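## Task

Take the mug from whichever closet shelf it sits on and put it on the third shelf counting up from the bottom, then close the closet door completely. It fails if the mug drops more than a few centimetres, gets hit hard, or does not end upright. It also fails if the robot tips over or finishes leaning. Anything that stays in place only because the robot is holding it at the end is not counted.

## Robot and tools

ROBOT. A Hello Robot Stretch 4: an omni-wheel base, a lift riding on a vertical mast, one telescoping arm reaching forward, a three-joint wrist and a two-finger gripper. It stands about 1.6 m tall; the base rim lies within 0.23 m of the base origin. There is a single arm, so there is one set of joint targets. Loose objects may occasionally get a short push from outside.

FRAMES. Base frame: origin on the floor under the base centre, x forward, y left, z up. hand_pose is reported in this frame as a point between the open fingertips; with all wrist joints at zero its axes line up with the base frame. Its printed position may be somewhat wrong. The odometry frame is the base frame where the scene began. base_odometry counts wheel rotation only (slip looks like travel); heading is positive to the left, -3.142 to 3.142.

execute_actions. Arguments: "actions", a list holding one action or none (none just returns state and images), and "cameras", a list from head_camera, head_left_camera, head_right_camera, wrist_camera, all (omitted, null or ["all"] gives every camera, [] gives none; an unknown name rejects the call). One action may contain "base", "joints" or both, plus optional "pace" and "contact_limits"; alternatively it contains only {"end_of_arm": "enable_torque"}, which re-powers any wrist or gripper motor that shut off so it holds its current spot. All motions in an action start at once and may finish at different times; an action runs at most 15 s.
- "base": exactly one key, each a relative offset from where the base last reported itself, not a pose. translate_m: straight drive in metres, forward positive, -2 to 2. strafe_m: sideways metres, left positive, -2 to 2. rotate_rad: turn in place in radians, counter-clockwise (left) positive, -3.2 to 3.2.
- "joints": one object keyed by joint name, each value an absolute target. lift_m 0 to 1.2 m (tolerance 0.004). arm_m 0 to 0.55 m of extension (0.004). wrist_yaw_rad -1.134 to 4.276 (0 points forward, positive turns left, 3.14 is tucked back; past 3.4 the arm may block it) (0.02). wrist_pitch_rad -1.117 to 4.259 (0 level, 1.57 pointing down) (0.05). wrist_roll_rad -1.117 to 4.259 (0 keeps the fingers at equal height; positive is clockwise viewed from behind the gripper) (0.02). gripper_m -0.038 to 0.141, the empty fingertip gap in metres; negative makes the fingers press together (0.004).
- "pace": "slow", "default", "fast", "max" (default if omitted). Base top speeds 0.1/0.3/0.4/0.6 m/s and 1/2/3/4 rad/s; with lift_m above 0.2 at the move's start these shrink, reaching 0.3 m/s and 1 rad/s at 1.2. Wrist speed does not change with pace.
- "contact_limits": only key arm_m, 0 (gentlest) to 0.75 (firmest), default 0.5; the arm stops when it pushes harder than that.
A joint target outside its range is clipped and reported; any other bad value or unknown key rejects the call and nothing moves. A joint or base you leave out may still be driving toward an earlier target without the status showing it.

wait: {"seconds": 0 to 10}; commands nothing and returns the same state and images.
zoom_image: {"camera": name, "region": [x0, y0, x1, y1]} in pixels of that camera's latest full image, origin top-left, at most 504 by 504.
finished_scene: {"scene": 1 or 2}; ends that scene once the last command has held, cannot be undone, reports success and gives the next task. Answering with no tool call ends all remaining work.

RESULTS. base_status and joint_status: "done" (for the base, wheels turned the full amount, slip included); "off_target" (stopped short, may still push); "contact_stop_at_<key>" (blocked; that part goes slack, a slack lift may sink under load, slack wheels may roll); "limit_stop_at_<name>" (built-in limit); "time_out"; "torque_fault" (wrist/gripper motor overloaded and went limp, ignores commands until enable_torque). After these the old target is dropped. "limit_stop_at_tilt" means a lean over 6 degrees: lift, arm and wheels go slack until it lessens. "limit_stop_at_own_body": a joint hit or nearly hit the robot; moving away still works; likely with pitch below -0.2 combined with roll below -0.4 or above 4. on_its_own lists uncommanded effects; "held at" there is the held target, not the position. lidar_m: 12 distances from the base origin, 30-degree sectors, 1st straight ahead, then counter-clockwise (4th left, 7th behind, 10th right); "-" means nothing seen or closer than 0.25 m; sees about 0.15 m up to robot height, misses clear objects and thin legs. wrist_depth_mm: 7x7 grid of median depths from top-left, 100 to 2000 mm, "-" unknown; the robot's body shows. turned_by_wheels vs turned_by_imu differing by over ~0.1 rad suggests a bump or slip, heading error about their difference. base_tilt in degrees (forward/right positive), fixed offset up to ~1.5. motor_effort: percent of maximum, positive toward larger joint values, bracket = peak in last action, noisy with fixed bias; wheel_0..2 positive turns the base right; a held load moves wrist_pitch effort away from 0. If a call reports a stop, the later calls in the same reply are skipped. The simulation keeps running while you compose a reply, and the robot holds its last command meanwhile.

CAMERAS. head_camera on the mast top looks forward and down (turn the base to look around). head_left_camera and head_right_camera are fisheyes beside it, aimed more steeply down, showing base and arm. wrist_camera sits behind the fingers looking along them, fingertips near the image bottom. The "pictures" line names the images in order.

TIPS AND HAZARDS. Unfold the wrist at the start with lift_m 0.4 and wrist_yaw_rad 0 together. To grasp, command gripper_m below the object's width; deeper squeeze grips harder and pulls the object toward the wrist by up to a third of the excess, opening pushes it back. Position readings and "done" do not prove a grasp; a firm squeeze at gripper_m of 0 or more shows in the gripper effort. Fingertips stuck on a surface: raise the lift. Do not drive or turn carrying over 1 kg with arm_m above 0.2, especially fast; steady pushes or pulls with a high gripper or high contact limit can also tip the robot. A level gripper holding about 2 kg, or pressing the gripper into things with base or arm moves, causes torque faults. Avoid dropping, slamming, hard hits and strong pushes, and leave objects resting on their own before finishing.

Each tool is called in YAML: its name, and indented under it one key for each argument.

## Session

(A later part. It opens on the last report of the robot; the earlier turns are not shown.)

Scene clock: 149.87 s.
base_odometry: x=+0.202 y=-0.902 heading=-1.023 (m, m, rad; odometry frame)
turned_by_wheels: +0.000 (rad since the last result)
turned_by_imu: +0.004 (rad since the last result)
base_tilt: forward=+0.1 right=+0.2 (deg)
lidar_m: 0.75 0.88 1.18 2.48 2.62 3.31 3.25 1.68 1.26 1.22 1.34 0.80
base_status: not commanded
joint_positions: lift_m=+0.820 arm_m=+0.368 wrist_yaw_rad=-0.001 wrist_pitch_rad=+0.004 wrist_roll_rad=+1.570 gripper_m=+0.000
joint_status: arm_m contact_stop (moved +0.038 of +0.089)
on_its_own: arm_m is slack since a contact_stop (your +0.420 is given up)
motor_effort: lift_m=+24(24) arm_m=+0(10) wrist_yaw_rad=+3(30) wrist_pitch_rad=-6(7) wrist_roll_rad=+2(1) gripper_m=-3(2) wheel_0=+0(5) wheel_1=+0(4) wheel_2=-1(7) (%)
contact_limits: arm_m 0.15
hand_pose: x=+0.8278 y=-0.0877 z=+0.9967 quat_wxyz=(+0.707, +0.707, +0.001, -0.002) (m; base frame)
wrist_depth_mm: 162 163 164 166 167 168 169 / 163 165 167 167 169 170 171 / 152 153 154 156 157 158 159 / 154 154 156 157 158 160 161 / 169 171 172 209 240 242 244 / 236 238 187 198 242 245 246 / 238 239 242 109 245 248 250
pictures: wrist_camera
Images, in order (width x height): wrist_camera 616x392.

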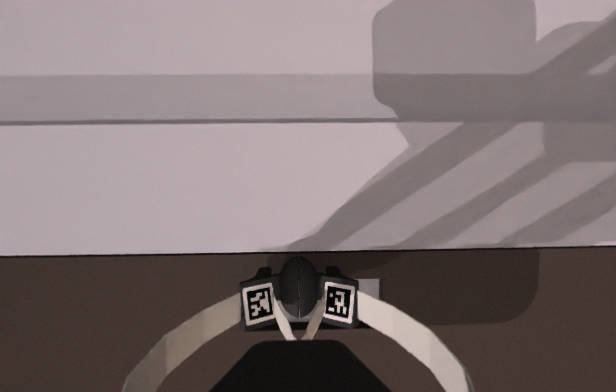

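execute_actions:
  actions:
    - {"base":{"strafe_m":-0.03},"pace":"slow"}
  cameras: ["wrist_camera","head_camera"]

Scene clock: 153.47 s.
base_odometry: x=+0.177 y=-0.917 heading=-1.021 (m, m, rad; odometry frame)
turned_by_wheels: +0.002 (rad since the last result)
turned_by_imu: +0.002 (rad since the last result)
base_tilt: forward=+0.0 right=+0.2 (deg)
lidar_m: 0.75 0.89 1.18 2.49 2.67 3.32 3.26 1.67 1.23 1.19 1.32 0.80
base_status: done
joint_positions: lift_m=+0.820 arm_m=+0.368 wrist_yaw_rad=+0.013 wrist_pitch_rad=+0.004 wrist_roll_rad=+1.570 gripper_m=+0.000
joint_status: not commanded
on_its_own: arm_m is slack since a contact_stop (your +0.420 is given up); wrist_yaw_rad is at rest, and its effort (-38) is outside its rest range (-13 to +13)
motor_effort: lift_m=+24(24) arm_m=+0(0) wrist_yaw_rad=-38(39) wrist_pitch_rad=-7(7) wrist_roll_rad=+2(1) gripper_m=-2(6) wheel_0=+21(22) wheel_1=+3(6) wheel_2=+0(0) (%)
hand_pose: x=+0.8290 y=-0.0835 z=+0.9967 quat_wxyz=(+0.707, +0.707, +0.006, +0.003) (m; base frame)
wrist_depth_mm: 156 157 158 160 161 162 163 / 158 160 161 162 163 165 165 / 160 162 163 164 167 167 168 / 150 151 152 154 154 156 157 / 152 153 154 155 157 158 160 / 234 236 181 191 178 245 245 / 238 238 241 108 245 247 250
pictures: head_camera, wrist_camera
Images, in order (width x height): head_camera 420x560, wrist_camera 616x392.

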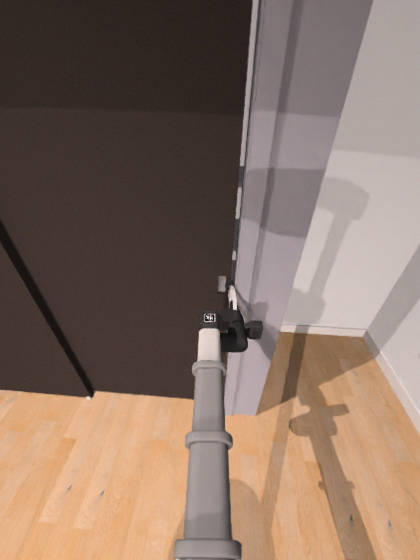

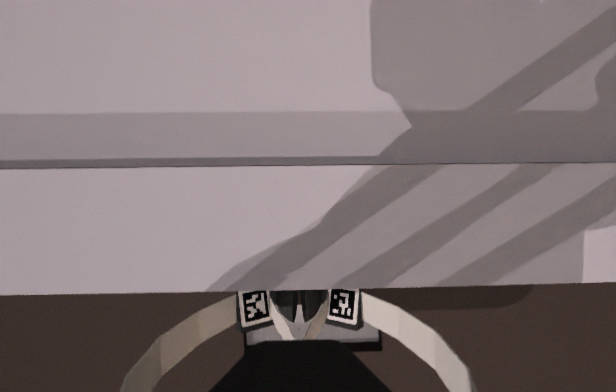

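execute_actions:
  actions:
    - {"base":{"strafe_m":0.03},"joints":{"arm_m":0.34}}
  cameras: ["head_camera"]

Scene clock: 159.93 s.
base_odometry: x=+0.202 y=-0.901 heading=-1.020 (m, m, rad; odometry frame)
turned_by_wheels: +0.000 (rad since the last result)
turned_by_imu: +0.000 (rad since the last result)
base_tilt: forward=+0.0 right=+0.2 (deg)
lidar_m: 0.76 0.87 1.22 2.48 2.64 3.31 3.26 1.71 1.26 1.23 1.34 0.79
base_status: done
joint_positions: lift_m=+0.820 arm_m=+0.341 wrist_yaw_rad=+0.000 wrist_pitch_rad=+0.005 wrist_roll_rad=+1.570 gripper_m=+0.000
joint_status: all done
motor_effort: lift_m=+24(24) arm_m=-4(6) wrist_yaw_rad=+0(38) wrist_pitch_rad=-5(7) wrist_roll_rad=+0(1) gripper_m=-1(4) wheel_0=+1(19) wheel_1=+0(11) wheel_2=+3(4) (%)
hand_pose: x=+0.8002 y=-0.0873 z=+0.9966 quat_wxyz=(+0.707, +0.707, +0.002, -0.002) (m; base frame)
wrist_depth_mm: 187 189 190 192 193 195 196 / 189 191 192 193 196 197 198 / 179 180 181 183 184 186 187 / 181 182 183 184 186 187 189 / 258 262 262 263 266 267 270 / 260 263 186 198 267 272 272 / 263 264 268 109 272 274 276
pictures: head_camera
Images, in order (width x height): head_camera 420x560.

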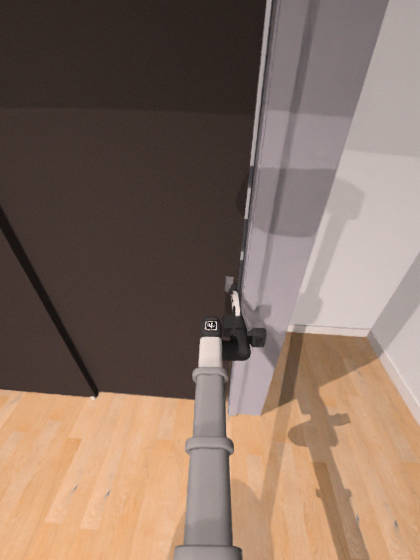

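zoom_image:
  camera: "head_camera"
  region: [170, 180, 310, 370]

Region (170, 180, 310, 370) of head_camera's 420x560 image, scaled by 2.653, with more detail than that image has; it fills the left 371 columns of this view, and the rest is white.

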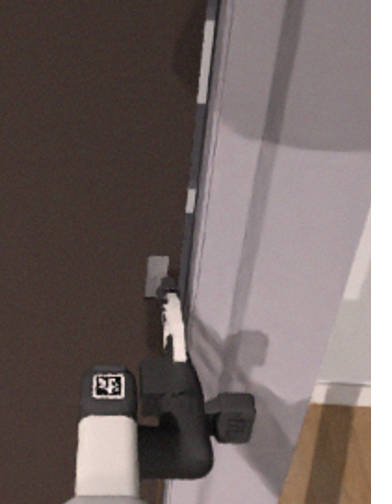

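execute_actions:
  actions:
    - {"base":{"strafe_m":0.015},"joints":{"arm_m":0.33,"wrist_roll_rad":-1.1}}
  cameras: ["wrist_camera"]

execute_actions:
  actions:
    - {"joints":{"arm_m":0.42},"contact_limits":{"arm_m":0.15}}
  cameras: ["wrist_camera","head_camera"]

Scene clock: 172.47 s.
base_odometry: x=+0.215 y=-0.894 heading=-1.020 (m, m, rad; odometry frame)
turned_by_wheels: +0.000 (rad since the last result)
turned_by_imu: -0.001 (rad since the last result)
base_tilt: forward=+0.0 right=+0.3 (deg)
lidar_m: 0.78 0.89 1.20 2.46 2.61 3.31 3.26 1.73 1.27 1.23 1.36 0.79
base_status: done
joint_positions: lift_m=+0.820 arm_m=+0.331 wrist_yaw_rad=+0.000 wrist_pitch_rad=+0.005 wrist_roll_rad=-1.100 gripper_m=+0.000
joint_status: all done
motor_effort: lift_m=+24(24) arm_m=-4(4) wrist_yaw_rad=+1(0) wrist_pitch_rad=-7(6) wrist_roll_rad=+1(6) gripper_m=-3(2) wheel_0=-1(8) wheel_1=+1(9) wheel_2=+0(1) (%)
hand_pose: x=+0.7902 y=-0.0874 z=+0.9966 quat_wxyz=(+0.853, -0.523, +0.002, +0.001) (m; base frame)
wrist_depth_mm: 286 286 285 282 283 282 279 / 283 282 282 281 279 278 278 / 282 281 279 281 278 277 276 / 279 278 279 277 277 276 276 / 278 277 276 277 274 266 213 / 276 276 186 196 218 199 199 / 273 273 274 108 197 197 198
pictures: wrist_camera
Images, in order (width x height): wrist_camera 616x392.

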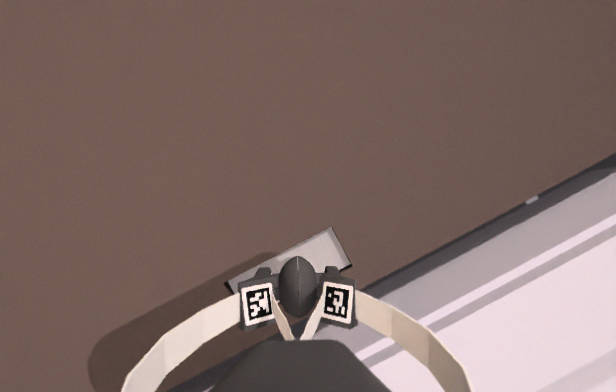

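Scene clock: 173.70 s.
base_odometry: x=+0.215 y=-0.894 heading=-1.021 (m, m, rad; odometry frame)
turned_by_wheels: -0.001 (rad since the last result)
turned_by_imu: +0.005 (rad since the last result)
base_tilt: forward=+0.1 right=+0.3 (deg)
lidar_m: 0.75 0.89 1.21 2.46 2.63 3.33 3.25 1.71 1.28 1.24 1.36 0.79
base_status: not commanded
joint_positions: lift_m=+0.820 arm_m=+0.382 wrist_yaw_rad=-0.009 wrist_pitch_rad=+0.005 wrist_roll_rad=-1.101 gripper_m=+0.000
joint_status: arm_m contact_stop (moved +0.051 of +0.089)
on_its_own: arm_m is slack since a contact_stop (your +0.420 is given up); wrist_yaw_rad is at rest, and its effort (+26) is outside its rest range (-13 to +13)
motor_effort: lift_m=+24(24) arm_m=+0(12) wrist_yaw_rad=+26(34) wrist_pitch_rad=-8(12) wrist_roll_rad=+3(8) gripper_m=-2(3) wheel_0=-3(3) wheel_1=-2(5) wheel_2=-8(10) (%)
contact_limits: arm_m 0.15
hand_pose: x=+0.8405 y=-0.0899 z=+0.9965 quat_wxyz=(+0.852, -0.523, +0.004, -0.002) (m; base frame)
wrist_depth_mm: 236 236 236 235 233 234 234 / 236 235 235 234 233 232 231 / 234 234 232 233 232 230 230 / 233 233 231 231 230 231 230 / 232 232 231 229 230 229 220 / 231 229 187 194 215 197 167 / 229 229 229 109 177 154 150
pictures: head_camera, wrist_camera
Images, in order (width x height): head_camera 420x560, wrist_camera 616x392.

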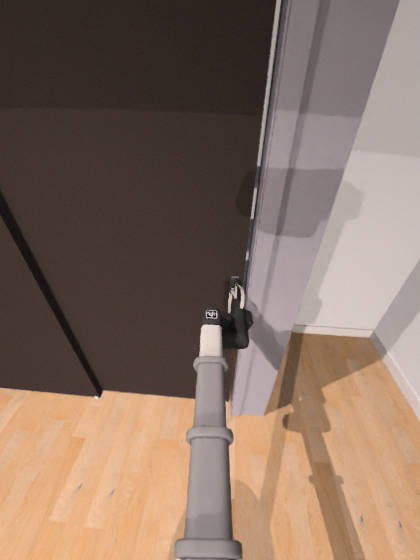

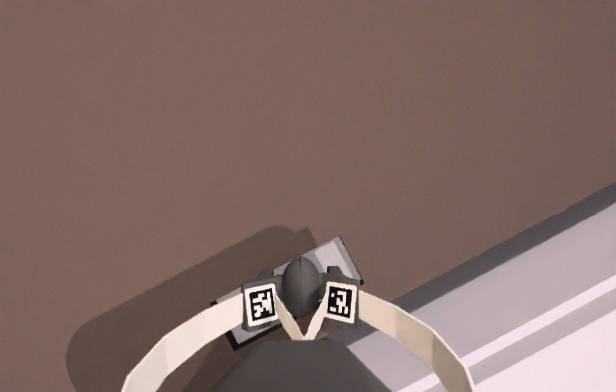

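execute_actions:
  actions:
    - {"base":{"strafe_m":-0.03},"pace":"slow"}
  cameras: ["wrist_camera","head_camera"]

Scene clock: 177.33 s.
base_odometry: x=+0.190 y=-0.909 heading=-1.020 (m, m, rad; odometry frame)
turned_by_wheels: +0.001 (rad since the last result)
turned_by_imu: +0.001 (rad since the last result)
base_tilt: forward=+0.1 right=+0.2 (deg)
lidar_m: 0.76 0.90 1.22 2.50 2.64 3.31 3.25 1.68 1.26 1.21 1.34 0.79
base_status: done
joint_positions: lift_m=+0.820 arm_m=+0.380 wrist_yaw_rad=+0.004 wrist_pitch_rad=+0.001 wrist_roll_rad=-1.101 gripper_m=+0.000
joint_status: not commanded
on_its_own: arm_m is slack since a contact_stop (your +0.420 is given up)
motor_effort: lift_m=+24(24) arm_m=+1(0) wrist_yaw_rad=-11(26) wrist_pitch_rad=+3(7) wrist_roll_rad=+3(3) gripper_m=-4(2) wheel_0=+16(18) wheel_1=+2(6) wheel_2=-2(7) (%)
hand_pose: x=+0.8397 y=-0.0863 z=+0.9977 quat_wxyz=(+0.852, -0.523, -0.001, +0.002) (m; base frame)
wrist_depth_mm: 241 240 239 238 237 236 236 / 238 237 236 236 236 235 233 / 236 236 235 234 232 231 231 / 235 234 232 230 231 229 229 / 234 233 231 230 229 221 176 / 230 229 187 193 180 163 150 / 229 227 226 108 149 148 148
pictures: head_camera, wrist_camera
Images, in order (width x height): head_camera 420x560, wrist_camera 616x392.

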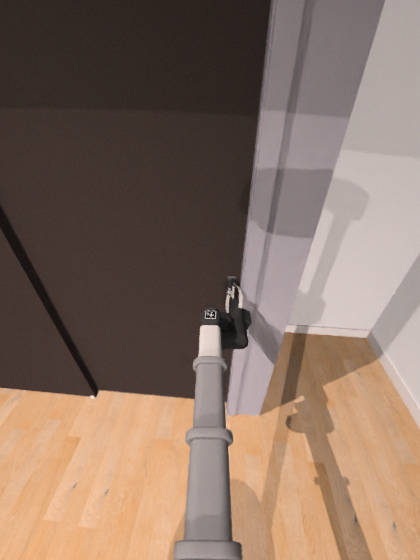

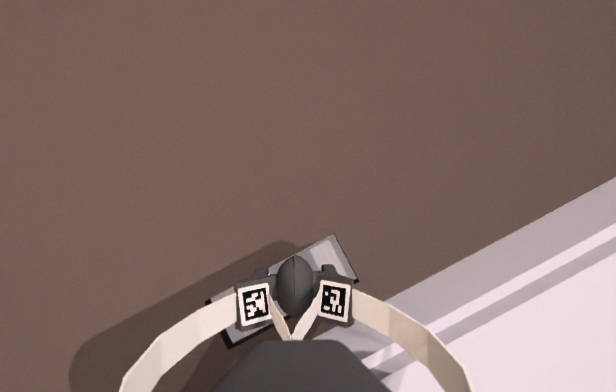

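execute_actions:
  actions:
    - {"base":{"strafe_m":1.85},"joints":{"arm_m":0.2,"wrist_roll_rad":0}}
  cameras: ["wrist_camera","head_camera"]

Scene clock: 191.00 s.
base_odometry: x=+1.766 y=+0.059 heading=-1.020 (m, m, rad; odometry frame)
turned_by_wheels: +0.000 (rad since the last result)
turned_by_imu: +0.004 (rad since the last result)
base_tilt: forward=+0.1 right=+0.2 (deg)
lidar_m: 0.90 0.88 0.65 0.64 0.71 1.00 3.10 2.64 3.14 3.07 1.24 0.94
base_status: done
joint_positions: lift_m=+0.820 arm_m=+0.201 wrist_yaw_rad=+0.000 wrist_pitch_rad=+0.005 wrist_roll_rad=+0.000 gripper_m=+0.000
joint_status: all done
motor_effort: lift_m=+24(24) arm_m=-5(2) wrist_yaw_rad=+1(14) wrist_pitch_rad=-8(7) wrist_roll_rad=+2(5) gripper_m=-2(3) wheel_0=+0(14) wheel_1=+0(12) wheel_2=+0(1) (%)
hand_pose: x=+0.6602 y=-0.0874 z=+0.9966 quat_wxyz=(+1.000, +0.000, +0.002, +0.000) (m; base frame)
wrist_depth_mm: 931 1205 477 477 484 477 473 / 917 1205 480 477 484 477 473 / 946 1205 484 480 484 484 480 / 917 1255 484 480 488 484 477 / 931 1229 488 480 496 484 484 / 917 1229 187 198 466 484 484 / 904 1160 488 109 488 484 480
pictures: head_camera, wrist_camera
Images, in order (width x height): head_camera 420x560, wrist_camera 616x392.

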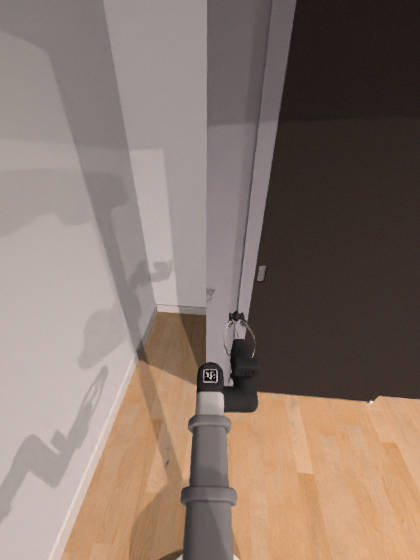

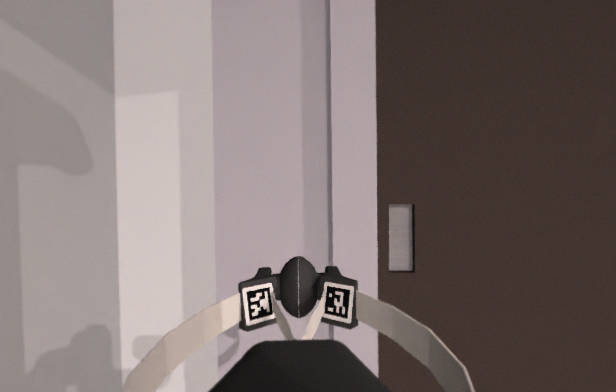

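execute_actions:
  actions:
    - {"base":{"rotate_rad":-0.08}}
  cameras: []

execute_actions:
  actions:
    - {"base":{"strafe_m":-0.075},"joints":{"arm_m":0.4}}
  cameras: ["wrist_camera"]

Scene clock: 205.03 s.
base_odometry: x=+1.766 y=+0.059 heading=-1.100 (m, m, rad; odometry frame)
turned_by_wheels: -0.080 (rad since the last result)
turned_by_imu: -0.081 (rad since the last result)
base_tilt: forward=+0.0 right=+0.2 (deg)
lidar_m: 0.89 0.94 0.66 0.65 0.67 0.92 2.51 2.65 3.23 3.08 1.34 0.95
base_status: done
joint_positions: lift_m=+0.820 arm_m=+0.201 wrist_yaw_rad=+0.000 wrist_pitch_rad=+0.005 wrist_roll_rad=+0.000 gripper_m=+0.000
joint_status: not commanded
motor_effort: lift_m=+24(24) arm_m=-5(4) wrist_yaw_rad=+2(1) wrist_pitch_rad=-6(7) wrist_roll_rad=+2(2) gripper_m=-2(4) wheel_0=+4(8) wheel_1=+1(8) wheel_2=+1(7) (%)
hand_pose: x=+0.6602 y=-0.0875 z=+0.9966 quat_wxyz=(+1.000, +0.000, +0.002, +0.000) (m; base frame)
wrist_depth_mm: 1078 1182 477 477 500 504 504 / 1098 1182 477 484 500 504 504 / 1078 1182 477 484 500 508 512 / 1078 1205 480 484 500 508 508 / 1078 1205 480 473 504 512 508 / 1098 1205 187 198 508 508 512 / 1078 1205 488 108 512 512 512
pictures: none
No camera images: the call's "cameras" was empty. Leave "cameras" out to get every camera's image.

Scene clock: 206.73 s.
base_odometry: x=+1.699 y=+0.025 heading=-1.100 (m, m, rad; odometry frame)
turned_by_wheels: +0.000 (rad since the last result)
turned_by_imu: +0.000 (rad since the last result)
base_tilt: forward=+0.1 right=+0.2 (deg)
lidar_m: 0.89 1.01 0.75 0.71 0.75 1.03 2.86 2.63 3.16 2.99 1.32 0.97
base_status: done
joint_positions: lift_m=+0.820 arm_m=+0.399 wrist_yaw_rad=+0.000 wrist_pitch_rad=+0.005 wrist_roll_rad=+0.000 gripper_m=+0.000
joint_status: all done
motor_effort: lift_m=+24(24) arm_m=+4(5) wrist_yaw_rad=+1(2) wrist_pitch_rad=-7(7) wrist_roll_rad=+1(2) gripper_m=-3(4) wheel_0=+3(11) wheel_1=-1(9) wheel_2=+0(0) (%)
hand_pose: x=+0.8586 y=-0.0874 z=+0.9966 quat_wxyz=(+1.000, +0.000, +0.002, +0.000) (m; base frame)
wrist_depth_mm: 279 281 271 300 303 303 306 / 279 282 271 301 304 304 307 / 282 283 271 301 304 306 309 / 283 285 271 304 306 307 310 / 285 283 271 307 306 309 309 / 283 285 187 198 307 310 310 / 285 286 276 109 307 310 312
pictures: wrist_camera
Images, in order (width x height): wrist_camera 616x392.

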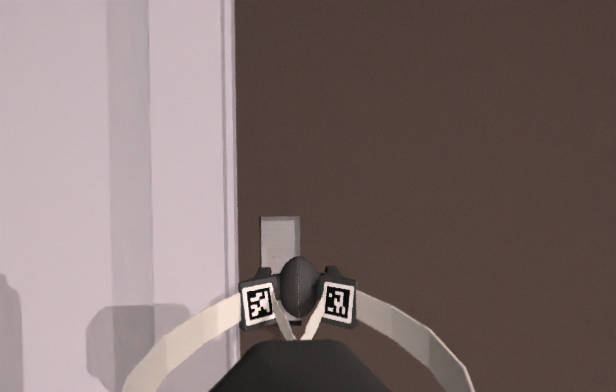

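execute_actions:
  actions:
    - {"base":{"strafe_m":0.018},"joints":{"arm_m":0.5},"contact_limits":{"arm_m":0.15}}
  cameras: ["wrist_camera"]

Scene clock: 212.00 s.
base_odometry: x=+1.715 y=+0.034 heading=-1.100 (m, m, rad; odometry frame)
turned_by_wheels: +0.000 (rad since the last result)
turned_by_imu: +0.003 (rad since the last result)
base_tilt: forward=+0.0 right=+0.2 (deg)
lidar_m: 0.87 1.00 0.73 0.70 0.74 0.98 2.83 2.68 3.19 3.01 1.32 0.97
base_status: done
joint_positions: lift_m=+0.820 arm_m=+0.475 wrist_yaw_rad=-0.006 wrist_pitch_rad=+0.002 wrist_roll_rad=+0.000 gripper_m=+0.000
joint_status: arm_m contact_stop (moved +0.076 of +0.101)
on_its_own: arm_m is slack since a contact_stop (your +0.500 is given up); wrist_yaw_rad is at rest, and its effort (+19) is outside its rest range (-13 to +13)
motor_effort: lift_m=+24(24) arm_m=+0(12) wrist_yaw_rad=+19(42) wrist_pitch_rad=-2(10) wrist_roll_rad=+2(1) gripper_m=-2(3) wheel_0=+0(7) wheel_1=+2(7) wheel_2=-6(11) (%)
contact_limits: arm_m 0.15
hand_pose: x=+0.9336 y=-0.0892 z=+0.9972 quat_wxyz=(+1.000, +0.000, +0.001, -0.003) (m; base frame)
wrist_depth_mm: 208 196 198 229 232 233 235 / 209 197 197 231 232 234 236 / 208 197 198 230 232 234 236 / 210 210 198 233 235 236 237 / 211 211 200 233 233 235 237 / 211 212 187 194 235 236 237 / 212 212 200 108 236 238 240
pictures: wrist_camera
Images, in order (width x height): wrist_camera 616x392.

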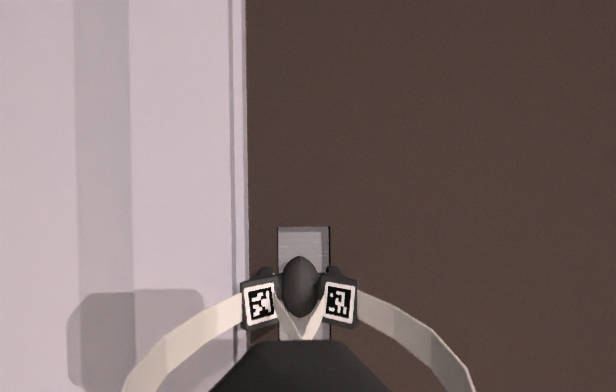

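execute_actions:
  actions:
    - {"base":{"strafe_m":-0.4},"joints":{"arm_m":0.49},"contact_limits":{"arm_m":0.15},"pace":"slow"}
  cameras: ["wrist_camera"]

Scene clock: 220.73 s.
base_odometry: x=+1.359 y=-0.148 heading=-1.098 (m, m, rad; odometry frame)
turned_by_wheels: +0.002 (rad since the last result)
turned_by_imu: +0.005 (rad since the last result)
base_tilt: forward=+0.1 right=+0.2 (deg)
lidar_m: 0.93 0.96 1.15 1.08 1.15 1.58 3.14 2.44 2.76 2.62 1.32 0.97
base_status: done
joint_positions: lift_m=+0.820 arm_m=+0.474 wrist_yaw_rad=+0.003 wrist_pitch_rad=+0.004 wrist_roll_rad=+0.000 gripper_m=+0.000
joint_status: arm_m contact_stop (moved -0.001 of +0.015)
on_its_own: arm_m is slack since a contact_stop (your +0.490 is given up)
motor_effort: lift_m=+24(24) arm_m=+0(8) wrist_yaw_rad=-9(44) wrist_pitch_rad=-5(5) wrist_roll_rad=+1(1) gripper_m=-3(5) wheel_0=+14(25) wheel_1=+5(6) wheel_2=+2(6) (%)
contact_limits: arm_m 0.15
hand_pose: x=+0.9332 y=-0.0865 z=+0.9967 quat_wxyz=(+1.000, +0.000, +0.002, +0.002) (m; base frame)
wrist_depth_mm: 564 574 228 229 229 229 229 / 715 878 229 229 229 230 231 / 732 931 229 229 229 230 232 / 707 946 230 231 230 231 232 / 723 946 243 232 232 233 233 / 732 931 187 193 232 233 234 / 683 647 634 109 234 235 234
pictures: wrist_camera
Images, in order (width x height): wrist_camera 616x392.

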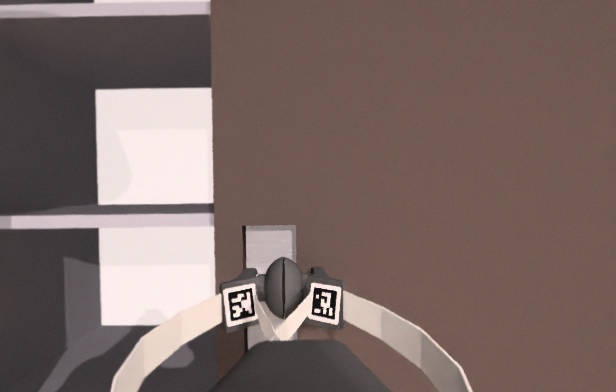

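execute_actions:
  actions:
    - {"base":{"strafe_m":-0.4},"joints":{"arm_m":0.49},"contact_limits":{"arm_m":0.15},"pace":"slow"}
  cameras: ["wrist_camera","head_camera"]

Scene clock: 228.40 s.
base_odometry: x=+1.004 y=-0.331 heading=-1.097 (m, m, rad; odometry frame)
turned_by_wheels: +0.001 (rad since the last result)
turned_by_imu: +0.005 (rad since the last result)
base_tilt: forward=+0.0 right=+0.2 (deg)
lidar_m: 0.92 1.17 1.32 1.49 1.58 2.16 3.15 2.41 2.31 2.21 1.31 0.95
base_status: done
joint_positions: lift_m=+0.820 arm_m=+0.470 wrist_yaw_rad=+0.002 wrist_pitch_rad=+0.004 wrist_roll_rad=+0.000 gripper_m=+0.000
joint_status: arm_m contact_stop (moved -0.004 of +0.016)
on_its_own: arm_m is slack since a contact_stop (your +0.490 is given up)
motor_effort: lift_m=+24(24) arm_m=+0(15) wrist_yaw_rad=-4(32) wrist_pitch_rad=-5(5) wrist_roll_rad=+2(1) gripper_m=-4(6) wheel_0=+14(24) wheel_1=+2(5) wheel_2=+2(2) (%)
contact_limits: arm_m 0.15
hand_pose: x=+0.9291 y=-0.0869 z=+0.9967 quat_wxyz=(+1.000, +0.000, +0.002, +0.001) (m; base frame)
wrist_depth_mm: 569 574 229 229 229 228 228 / 854 866 229 229 230 230 229 / 931 917 231 230 229 231 231 / 946 946 231 230 232 231 231 / 931 946 244 232 233 233 233 / 960 946 188 193 231 233 233 / 715 647 647 109 233 234 234
pictures: head_camera, wrist_camera
Images, in order (width x height): head_camera 420x560, wrist_camera 616x392.

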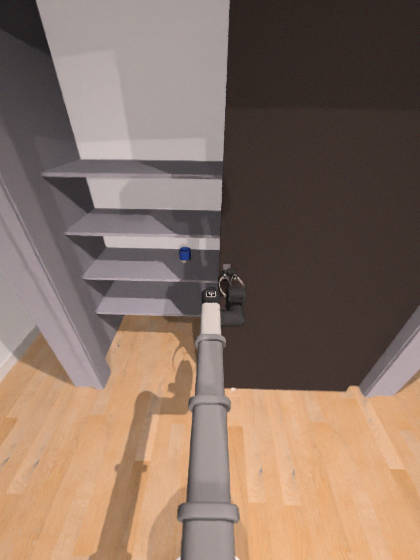

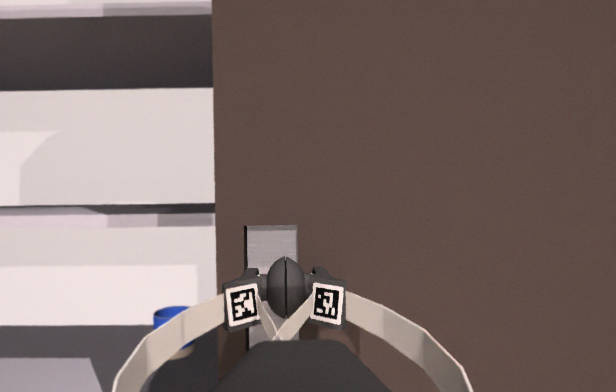

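execute_actions:
  actions:
    - {"base":{"strafe_m":0.28},"joints":{"arm_m":0.25,"lift_m":0.6,"gripper_m":0.1}}
  cameras: ["wrist_camera","head_camera"]

Scene clock: 237.83 s.
base_odometry: x=+1.253 y=-0.203 heading=-1.097 (m, m, rad; odometry frame)
turned_by_wheels: +0.000 (rad since the last result)
turned_by_imu: +0.000 (rad since the last result)
base_tilt: forward=+0.0 right=+0.2 (deg)
lidar_m: 1.24 1.02 1.26 1.21 1.27 1.75 3.14 2.42 2.61 2.49 1.31 0.97
base_status: done
joint_positions: lift_m=+0.600 arm_m=+0.251 wrist_yaw_rad=+0.000 wrist_pitch_rad=+0.005 wrist_roll_rad=+0.000 gripper_m=+0.100
joint_status: all done
motor_effort: lift_m=+15(23) arm_m=-4(2) wrist_yaw_rad=+1(17) wrist_pitch_rad=-8(7) wrist_roll_rad=+2(2) gripper_m=-2(4) wheel_0=-2(12) wheel_1=+0(11) wheel_2=+0(2) (%)
hand_pose: x=+0.7102 y=-0.0874 z=+0.7773 quat_wxyz=(+1.000, +0.000, +0.002, +0.000) (m; base frame)
wrist_depth_mm: 917 1078 1098 1060 1098 459 445 / 854 1138 1160 1118 1138 466 452 / 866 1160 1138 1138 1182 455 455 / 904 1160 1160 1182 1138 459 455 / 878 1098 854 1042 831 459 455 / 878 1118 1098 1205 218 459 462 / 854 842 946 109 891 462 455
pictures: head_camera, wrist_camera
Images, in order (width x height): head_camera 420x560, wrist_camera 616x392.

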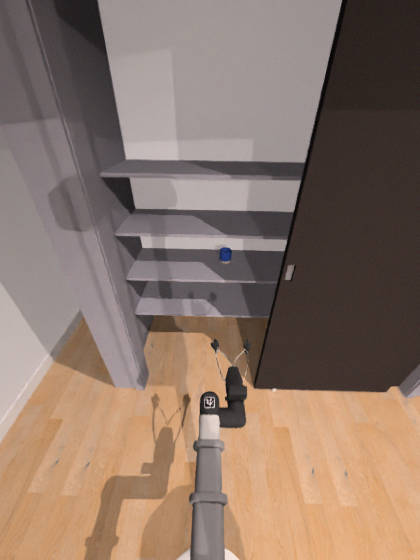

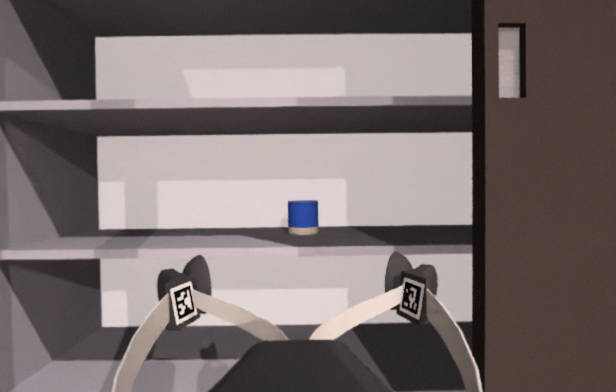

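execute_actions:
  actions:
    - {"base":{"translate_m":0.45},"joints":{"arm_m":0.4,"lift_m":0.61}}
  cameras: ["wrist_camera"]

Scene clock: 248.27 s.
base_odometry: x=+1.458 y=-0.603 heading=-1.097 (m, m, rad; odometry frame)
turned_by_wheels: +0.000 (rad since the last result)
turned_by_imu: -0.001 (rad since the last result)
base_tilt: forward=+0.0 right=+0.2 (deg)
lidar_m: 0.79 0.64 0.64 1.21 1.28 1.76 3.64 2.92 2.58 2.51 0.67 0.57
base_status: done
joint_positions: lift_m=+0.610 arm_m=+0.399 wrist_yaw_rad=+0.000 wrist_pitch_rad=+0.005 wrist_roll_rad=+0.000 gripper_m=+0.100
joint_status: all done
motor_effort: lift_m=+26(27) arm_m=+4(6) wrist_yaw_rad=+1(2) wrist_pitch_rad=-6(7) wrist_roll_rad=+1(1) gripper_m=+1(0) wheel_0=+2(9) wheel_1=+2(8) wheel_2=-1(11) (%)
hand_pose: x=+0.8586 y=-0.0874 z=+0.7864 quat_wxyz=(+1.000, +0.000, +0.002, +0.000) (m; base frame)
wrist_depth_mm: 353 359 357 362 366 366 368 / 535 549 564 559 569 569 564 / 564 564 559 564 564 564 569 / 569 564 569 569 574 574 569 / 569 580 574 368 574 569 569 / 413 377 342 362 217 397 392 / 278 260 286 109 274 256 268
pictures: wrist_camera
Images, in order (width x height): wrist_camera 616x392.

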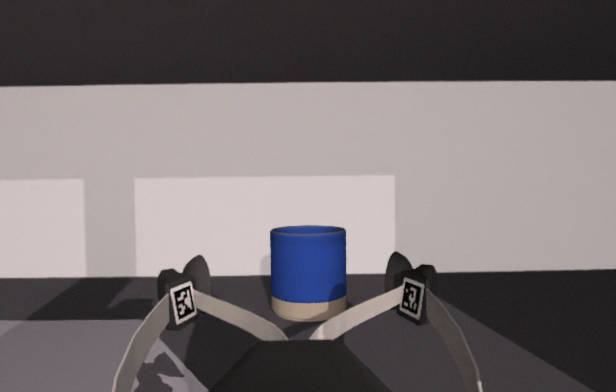

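execute_actions:
  actions:
    - {"base":{"translate_m":0.06},"joints":{"arm_m":0.55,"lift_m":0.585},"pace":"slow"}
  cameras: ["wrist_camera"]

Scene clock: 255.97 s.
base_odometry: x=+1.485 y=-0.656 heading=-1.097 (m, m, rad; odometry frame)
turned_by_wheels: +0.000 (rad since the last result)
turned_by_imu: +0.000 (rad since the last result)
base_tilt: forward=+0.1 right=+0.3 (deg)
lidar_m: 0.71 0.64 0.60 1.21 1.27 1.74 3.70 3.04 2.60 1.51 0.59 0.53
base_status: done
joint_positions: lift_m=+0.585 arm_m=+0.548 wrist_yaw_rad=+0.000 wrist_pitch_rad=+0.005 wrist_roll_rad=+0.000 gripper_m=+0.100
joint_status: all done
joint sent to its limit — the command would take arm_m past its upper limit, so that joint was sent only as far as its limit.
motor_effort: lift_m=+15(23) arm_m=+5(3) wrist_yaw_rad=+2(2) wrist_pitch_rad=-7(7) wrist_roll_rad=+1(1) gripper_m=+0(1) wheel_0=+5(6) wheel_1=+4(7) wheel_2=-5(7) (%)
hand_pose: x=+1.0073 y=-0.0875 z=+0.7623 quat_wxyz=(+1.000, +0.000, +0.002, +0.000) (m; base frame)
wrist_depth_mm: 359 359 357 357 359 362 359 / 357 357 359 359 357 362 362 / 362 359 362 362 364 364 364 / 362 359 362 364 366 364 366 / 362 359 223 164 364 366 366 / 336 303 189 163 190 320 320 / 225 212 212 108 222 208 217
pictures: wrist_camera
Images, in order (width x height): wrist_camera 616x392.

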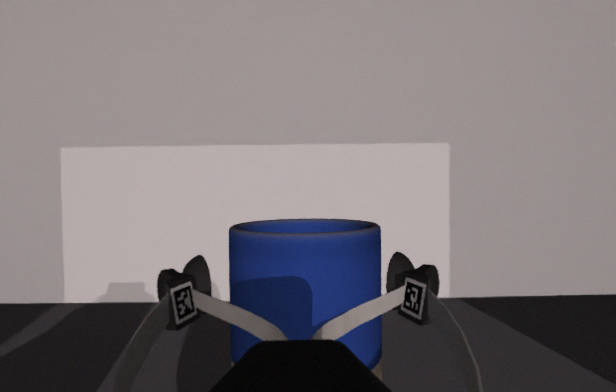

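Mug is between the fingers. Close.

execute_actions:
  actions:
    - {"joints":{"gripper_m":0.04}}
  cameras: ["wrist_camera"]

Scene clock: 259.97 s.
base_odometry: x=+1.485 y=-0.656 heading=-1.097 (m, m, rad; odometry frame)
turned_by_wheels: +0.000 (rad since the last result)
turned_by_imu: +0.000 (rad since the last result)
base_tilt: forward=+0.1 right=+0.2 (deg)
lidar_m: 0.73 0.64 0.60 1.21 1.27 1.76 3.70 3.04 2.60 1.51 0.60 0.52
base_status: not commanded
joint_positions: lift_m=+0.585 arm_m=+0.548 wrist_yaw_rad=+0.000 wrist_pitch_rad=+0.005 wrist_roll_rad=+0.000 gripper_m=+0.040
joint_status: all done
motor_effort: lift_m=+15(15) arm_m=+4(5) wrist_yaw_rad=+1(2) wrist_pitch_rad=-5(9) wrist_roll_rad=+1(1) gripper_m=-13(10) wheel_0=+5(5) wheel_1=+3(4) wheel_2=-5(5) (%)
hand_pose: x=+1.0073 y=-0.0875 z=+0.7623 quat_wxyz=(+1.000, +0.000, +0.002, +0.000) (m; base frame)
wrist_depth_mm: 357 355 357 359 362 362 362 / 359 359 357 359 359 362 364 / 359 359 362 362 362 364 364 / 359 362 359 364 362 364 366 / 362 362 198 153 364 366 366 / 334 332 174 153 186 320 320 / 227 213 200 108 222 207 219
pictures: wrist_camera
Images, in order (width x height): wrist_camera 616x392.

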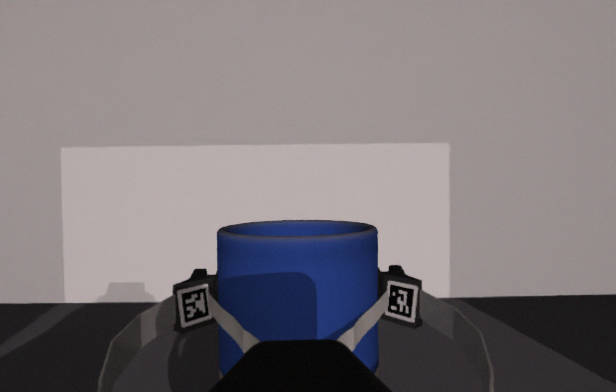

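execute_actions:
  actions:
    - {"joints":{"lift_m":0.615},"pace":"slow"}
  cameras: []

execute_actions:
  actions:
    - {"joints":{"arm_m":0.13}}
  cameras: ["wrist_camera"]

Scene clock: 270.70 s.
base_odometry: x=+1.485 y=-0.656 heading=-1.097 (m, m, rad; odometry frame)
turned_by_wheels: +0.000 (rad since the last result)
turned_by_imu: +0.000 (rad since the last result)
base_tilt: forward=+0.1 right=+0.2 (deg)
lidar_m: 0.73 0.64 0.58 1.20 1.27 1.74 3.69 3.04 2.60 1.49 0.60 0.52
base_status: not commanded
joint_positions: lift_m=+0.614 arm_m=+0.548 wrist_yaw_rad=+0.000 wrist_pitch_rad=+0.008 wrist_roll_rad=+0.000 gripper_m=+0.040
joint_status: all done
motor_effort: lift_m=+27(28) arm_m=+5(4) wrist_yaw_rad=+1(2) wrist_pitch_rad=-15(15) wrist_roll_rad=+2(1) gripper_m=-9(11) wheel_0=+5(5) wheel_1=+4(4) wheel_2=-5(5) (%)
hand_pose: x=+1.0073 y=-0.0875 z=+0.7905 quat_wxyz=(+1.000, +0.000, +0.004, +0.000) (m; base frame)
wrist_depth_mm: 357 357 357 359 357 357 357 / 357 355 359 357 364 362 364 / 359 359 359 362 359 362 362 / 359 362 359 364 366 368 364 / 362 364 208 152 366 364 366 / 362 362 171 152 185 368 368 / 281 266 264 109 278 260 274
pictures: none
No camera images: the call's "cameras" was empty. Leave "cameras" out to get every camera's image.

Scene clock: 273.03 s.
base_odometry: x=+1.485 y=-0.656 heading=-1.097 (m, m, rad; odometry frame)
turned_by_wheels: +0.000 (rad since the last result)
turned_by_imu: +0.000 (rad since the last result)
base_tilt: forward=+0.1 right=+0.2 (deg)
lidar_m: 0.72 0.62 0.61 1.20 1.25 1.74 3.70 3.05 2.58 1.50 0.60 0.53
base_status: not commanded
joint_positions: lift_m=+0.614 arm_m=+0.131 wrist_yaw_rad=+0.000 wrist_pitch_rad=+0.008 wrist_roll_rad=+0.000 gripper_m=+0.040
joint_status: all done
motor_effort: lift_m=+27(27) arm_m=-5(7) wrist_yaw_rad=+2(0) wrist_pitch_rad=-18(15) wrist_roll_rad=+1(1) gripper_m=-13(12) wheel_0=+5(5) wheel_1=+4(4) wheel_2=-5(5) (%)
hand_pose: x=+0.5902 y=-0.0874 z=+0.7904 quat_wxyz=(+1.000, +0.000, +0.004, +0.000) (m; base frame)
wrist_depth_mm: 399 377 382 384 387 389 392 / 530 539 544 554 559 569 569 / 768 768 759 778 778 778 768 / 768 768 778 768 768 768 788 / 768 768 208 152 627 741 707 / 418 415 172 151 185 402 402 / 778 778 778 109 788 788 788
pictures: wrist_camera
Images, in order (width x height): wrist_camera 616x392.

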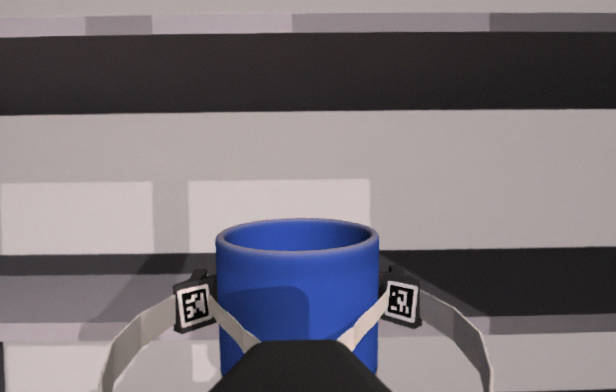

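execute_actions:
  actions:
    - {"joints":{"lift_m":0.98}}
  cameras: ["wrist_camera"]

Scene clock: 289.60 s.
base_odometry: x=+1.485 y=-0.656 heading=-1.097 (m, m, rad; odometry frame)
turned_by_wheels: +0.000 (rad since the last result)
turned_by_imu: -0.001 (rad since the last result)
base_tilt: forward=+0.1 right=+0.2 (deg)
lidar_m: 0.72 0.63 0.59 1.21 1.26 1.75 3.69 3.05 2.60 1.50 0.60 0.51
base_status: not commanded
joint_positions: lift_m=+0.979 arm_m=+0.131 wrist_yaw_rad=+0.000 wrist_pitch_rad=+0.008 wrist_roll_rad=+0.000 gripper_m=+0.040
joint_status: all done
motor_effort: lift_m=+27(27) arm_m=-4(4) wrist_yaw_rad=+1(1) wrist_pitch_rad=-17(17) wrist_roll_rad=+2(2) gripper_m=-11(12) wheel_0=+5(5) wheel_1=+4(4) wheel_2=-5(5) (%)
hand_pose: x=+0.5902 y=-0.0874 z=+1.1554 quat_wxyz=(+1.000, +0.000, +0.004, +0.000) (m; base frame)
wrist_depth_mm: 759 759 778 768 768 778 759 / 402 413 421 424 433 442 442 / 683 699 715 732 759 778 778 / 778 768 778 778 778 778 778 / 788 778 208 152 778 768 778 / 609 603 172 151 186 580 569 / 415 392 387 109 404 382 397
pictures: wrist_camera
Images, in order (width x height): wrist_camera 616x392.

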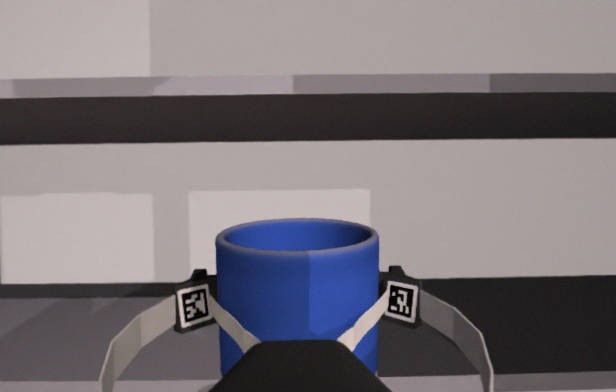

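execute_actions:
  actions:
    - {"joints":{"arm_m":0.45}}
  cameras: ["wrist_camera"]

Scene clock: 296.43 s.
base_odometry: x=+1.485 y=-0.656 heading=-1.097 (m, m, rad; odometry frame)
turned_by_wheels: +0.000 (rad since the last result)
turned_by_imu: -0.001 (rad since the last result)
base_tilt: forward=+0.1 right=+0.2 (deg)
lidar_m: 0.72 0.64 0.59 1.21 1.27 1.76 3.69 3.06 2.58 1.51 0.60 0.51
base_status: not commanded
joint_positions: lift_m=+0.979 arm_m=+0.449 wrist_yaw_rad=+0.000 wrist_pitch_rad=+0.008 wrist_roll_rad=+0.000 gripper_m=+0.040
joint_status: all done
motor_effort: lift_m=+27(27) arm_m=+4(6) wrist_yaw_rad=+1(2) wrist_pitch_rad=-15(16) wrist_roll_rad=+1(1) gripper_m=-12(11) wheel_0=+5(5) wheel_1=+4(4) wheel_2=-5(5) (%)
hand_pose: x=+0.9086 y=-0.0874 z=+1.1554 quat_wxyz=(+1.000, +0.000, +0.004, +0.000) (m; base frame)
wrist_depth_mm: 211 213 216 218 220 220 220 / 322 329 334 336 340 342 345 / 455 459 459 462 455 462 462 / 455 459 462 462 462 462 462 / 459 462 208 152 466 466 466 / 459 462 172 152 185 466 469 / 413 382 384 109 402 377 394
pictures: wrist_camera
Images, in order (width x height): wrist_camera 616x392.

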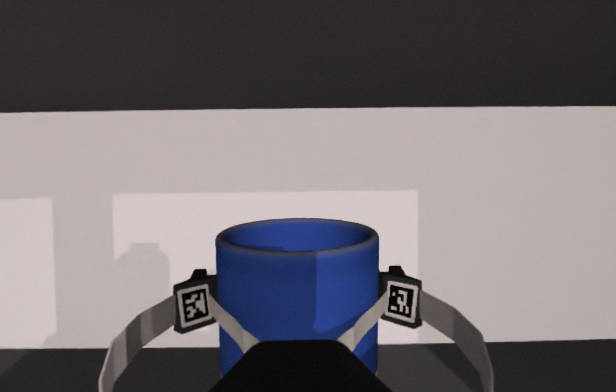

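execute_actions:
  actions:
    - {"joints":{"lift_m":0.89},"pace":"slow"}
  cameras: ["wrist_camera"]

Scene clock: 302.23 s.
base_odometry: x=+1.485 y=-0.656 heading=-1.097 (m, m, rad; odometry frame)
turned_by_wheels: +0.000 (rad since the last result)
turned_by_imu: -0.001 (rad since the last result)
base_tilt: forward=+0.1 right=+0.3 (deg)
lidar_m: 0.72 0.64 0.60 1.21 1.26 1.76 3.69 3.04 2.61 1.52 0.60 0.52
base_status: not commanded
joint_positions: lift_m=+0.890 arm_m=+0.449 wrist_yaw_rad=+0.000 wrist_pitch_rad=+0.006 wrist_roll_rad=+0.000 gripper_m=+0.040
joint_status: all done
motor_effort: lift_m=+15(27) arm_m=+5(4) wrist_yaw_rad=+0(0) wrist_pitch_rad=-10(15) wrist_roll_rad=+1(2) gripper_m=-11(12) wheel_0=+5(5) wheel_1=+3(3) wheel_2=-5(5) (%)
hand_pose: x=+0.9086 y=-0.0874 z=+1.0671 quat_wxyz=(+1.000, +0.000, +0.003, +0.000) (m; base frame)
wrist_depth_mm: 410 410 415 421 427 424 427 / 459 455 459 459 455 459 466 / 455 459 459 462 462 459 466 / 455 459 455 459 462 462 466 / 455 459 199 152 459 462 466 / 334 332 174 153 185 319 317 / 225 212 200 109 222 207 219
pictures: wrist_camera
Images, in order (width x height): wrist_camera 616x392.

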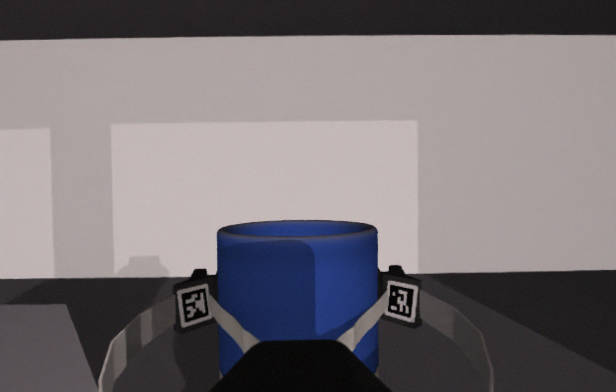

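Depth pattern matches the grasp pose and wrist load dropped — the mug is resting. Release.

execute_actions:
  actions:
    - {"joints":{"gripper_m":0.11}}
  cameras: ["wrist_camera"]

Scene clock: 306.67 s.
base_odometry: x=+1.485 y=-0.656 heading=-1.097 (m, m, rad; odometry frame)
turned_by_wheels: +0.000 (rad since the last result)
turned_by_imu: -0.001 (rad since the last result)
base_tilt: forward=+0.1 right=+0.2 (deg)
lidar_m: 0.72 0.63 0.59 1.21 1.28 1.76 3.70 3.05 2.59 1.50 0.59 0.53
base_status: not commanded
joint_positions: lift_m=+0.890 arm_m=+0.449 wrist_yaw_rad=+0.000 wrist_pitch_rad=+0.005 wrist_roll_rad=+0.000 gripper_m=+0.110
joint_status: all done
motor_effort: lift_m=+14(15) arm_m=+5(5) wrist_yaw_rad=+1(0) wrist_pitch_rad=-9(9) wrist_roll_rad=+1(1) gripper_m=+0(10) wheel_0=+5(5) wheel_1=+4(4) wheel_2=-5(5) (%)
hand_pose: x=+0.9086 y=-0.0874 z=+1.0672 quat_wxyz=(+1.000, +0.000, +0.003, +0.000) (m; base frame)
wrist_depth_mm: 410 413 415 421 421 424 421 / 452 452 455 459 462 459 462 / 459 459 455 459 459 459 462 / 459 459 462 459 462 466 466 / 462 459 224 164 459 466 462 / 334 306 186 164 192 320 320 / 227 213 212 109 223 210 220
pictures: wrist_camera
Images, in order (width x height): wrist_camera 616x392.

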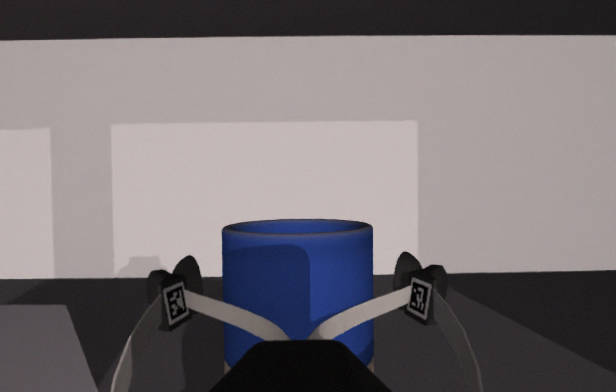

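execute_actions:
  actions:
    - {"joints":{"arm_m":0.0}}
  cameras: []

execute_actions:
  actions:
    - {"base":{"translate_m":-0.51},"joints":{"lift_m":0.82,"gripper_m":0.0,"wrist_roll_rad":1.57}}
  cameras: []

execute_actions:
  actions:
    - {"base":{"strafe_m":-0.28},"joints":{"arm_m":0.38}}
  cameras: ["wrist_camera","head_camera"]

Scene clock: 319.03 s.
base_odometry: x=+1.485 y=-0.656 heading=-1.097 (m, m, rad; odometry frame)
turned_by_wheels: +0.000 (rad since the last result)
turned_by_imu: -0.001 (rad since the last result)
base_tilt: forward=+0.1 right=+0.2 (deg)
lidar_m: 0.73 0.62 0.60 1.21 1.27 1.73 3.70 3.06 2.59 1.50 0.60 0.52
base_status: not commanded
joint_positions: lift_m=+0.890 arm_m=+0.001 wrist_yaw_rad=+0.000 wrist_pitch_rad=+0.005 wrist_roll_rad=+0.000 gripper_m=+0.110
joint_status: all done
motor_effort: lift_m=+15(14) arm_m=-5(5) wrist_yaw_rad=+1(0) wrist_pitch_rad=-9(9) wrist_roll_rad=+2(2) gripper_m=+1(3) wheel_0=+5(5) wheel_1=+3(4) wheel_2=-5(5) (%)
hand_pose: x=+0.4602 y=-0.0874 z=+1.0673 quat_wxyz=(+1.000, +0.000, +0.002, +0.000) (m; base frame)
wrist_depth_mm: 854 891 904 904 891 891 904 / 615 621 627 647 640 647 654 / 878 891 904 904 904 917 891 / 904 891 904 917 891 904 904 / 661 647 640 615 621 603 597 / 904 904 904 904 218 917 917 / 831 831 891 109 866 809 854
pictures: none
No camera images: the call's "cameras" was empty. Leave "cameras" out to get every camera's image.

Scene clock: 322.23 s.
base_odometry: x=+1.253 y=-0.203 heading=-1.097 (m, m, rad; odometry frame)
turned_by_wheels: +0.000 (rad since the last result)
turned_by_imu: +0.000 (rad since the last result)
base_tilt: forward=+0.1 right=+0.2 (deg)
lidar_m: 1.23 1.01 1.26 1.21 1.26 1.76 3.13 2.42 2.60 2.50 1.32 0.99
base_status: done
joint_positions: lift_m=+0.820 arm_m=+0.001 wrist_yaw_rad=+0.000 wrist_pitch_rad=+0.005 wrist_roll_rad=+1.570 gripper_m=+0.000
joint_status: all done
motor_effort: lift_m=+15(15) arm_m=-5(5) wrist_yaw_rad=+1(1) wrist_pitch_rad=-8(7) wrist_roll_rad=+2(4) gripper_m=-2(1) wheel_0=-4(8) wheel_1=-2(7) wheel_2=+0(12) (%)
hand_pose: x=+0.4602 y=-0.0874 z=+0.9972 quat_wxyz=(+0.707, +0.707, +0.002, -0.002) (m; base frame)
wrist_depth_mm: 668 676 676 691 691 707 707 / 676 676 691 691 707 699 699 / 1366 1397 1366 1430 1397 1255 1366 / 1366 1397 1397 1397 1397 1281 1366 / 1430 1397 1366 1430 1397 1255 1366 / 1397 1336 187 198 1098 1281 1366 / 1366 1366 1229 109 1229 1138 1336
pictures: none
No camera images: the call's "cameras" was empty. Leave "cameras" out to get every camera's image.

Scene clock: 324.50 s.
base_odometry: x=+1.004 y=-0.330 heading=-1.097 (m, m, rad; odometry frame)
turned_by_wheels: +0.000 (rad since the last result)
turned_by_imu: -0.001 (rad since the last result)
base_tilt: forward=+0.1 right=+0.2 (deg)
lidar_m: 0.92 1.16 1.31 1.49 1.57 2.17 3.13 2.41 2.33 2.21 1.30 0.96
base_status: done
joint_positions: lift_m=+0.820 arm_m=+0.379 wrist_yaw_rad=+0.000 wrist_pitch_rad=+0.005 wrist_roll_rad=+1.570 gripper_m=+0.000
joint_status: all done
motor_effort: lift_m=+17(17) arm_m=+5(5) wrist_yaw_rad=+0(1) wrist_pitch_rad=-8(7) wrist_roll_rad=+1(2) gripper_m=-2(3) wheel_0=+2(12) wheel_1=-1(9) wheel_2=+0(0) (%)
hand_pose: x=+0.8386 y=-0.0874 z=+0.9972 quat_wxyz=(+0.707, +0.707, +0.002, -0.002) (m; base frame)
wrist_depth_mm: 307 307 312 314 319 317 322 / 307 310 312 315 319 320 324 / 309 310 314 317 320 322 325 / 312 315 317 319 322 324 325 / 312 317 317 320 324 327 327 / 314 317 186 198 324 327 329 / 1008 634 1025 109 960 1025 798
pictures: head_camera, wrist_camera
Images, in order (width x height): head_camera 420x560, wrist_camera 616x392.

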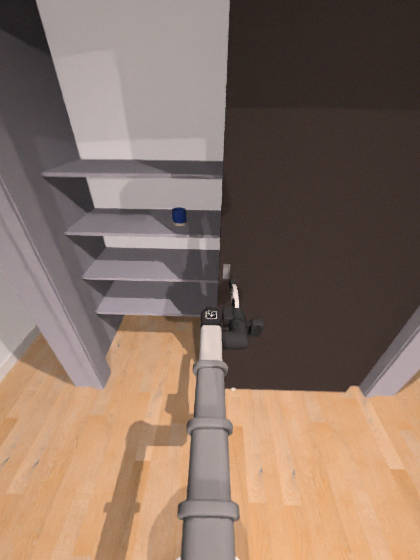

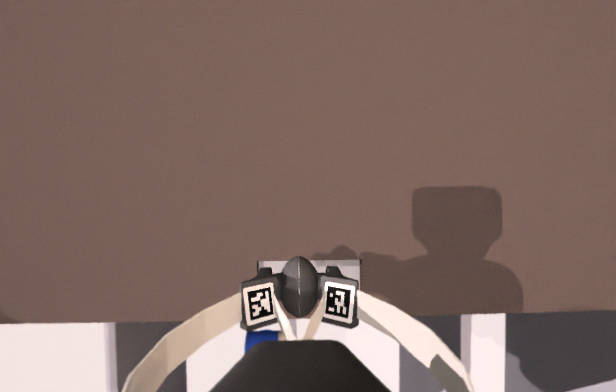

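Aligned with the handle. Engage.

execute_actions:
  actions:
    - {"joints":{"arm_m":0.5},"contact_limits":{"arm_m":0.15}}
  cameras: ["wrist_camera"]

Scene clock: 329.00 s.
base_odometry: x=+1.004 y=-0.330 heading=-1.097 (m, m, rad; odometry frame)
turned_by_wheels: +0.000 (rad since the last result)
turned_by_imu: +0.001 (rad since the last result)
base_tilt: forward=+0.1 right=+0.2 (deg)
lidar_m: 0.92 1.16 1.32 1.49 1.56 2.17 3.14 2.41 2.31 2.21 1.32 0.95
base_status: not commanded
joint_positions: lift_m=+0.820 arm_m=+0.462 wrist_yaw_rad=-0.002 wrist_pitch_rad=+0.004 wrist_roll_rad=+1.570 gripper_m=+0.000
joint_status: arm_m contact_stop (moved +0.083 of +0.121)
on_its_own: arm_m is slack since a contact_stop (your +0.500 is given up)
motor_effort: lift_m=+17(17) arm_m=+0(10) wrist_yaw_rad=+6(27) wrist_pitch_rad=-6(9) wrist_roll_rad=+1(1) gripper_m=-4(5) wheel_0=+4(5) wheel_1=-1(3) wheel_2=-1(6) (%)
contact_limits: arm_m 0.15
hand_pose: x=+0.9214 y=-0.0879 z=+0.9972 quat_wxyz=(+0.707, +0.707, +0.001, -0.002) (m; base frame)
wrist_depth_mm: 229 231 231 235 236 239 241 / 229 232 234 235 238 239 241 / 231 233 236 236 238 241 242 / 232 235 235 238 240 242 243 / 233 236 236 238 240 242 245 / 235 236 186 198 242 243 246 / 236 237 239 109 243 245 759
pictures: wrist_camera
Images, in order (width x height): wrist_camera 616x392.

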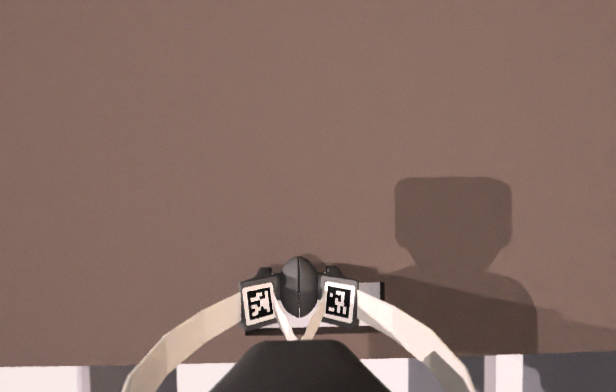

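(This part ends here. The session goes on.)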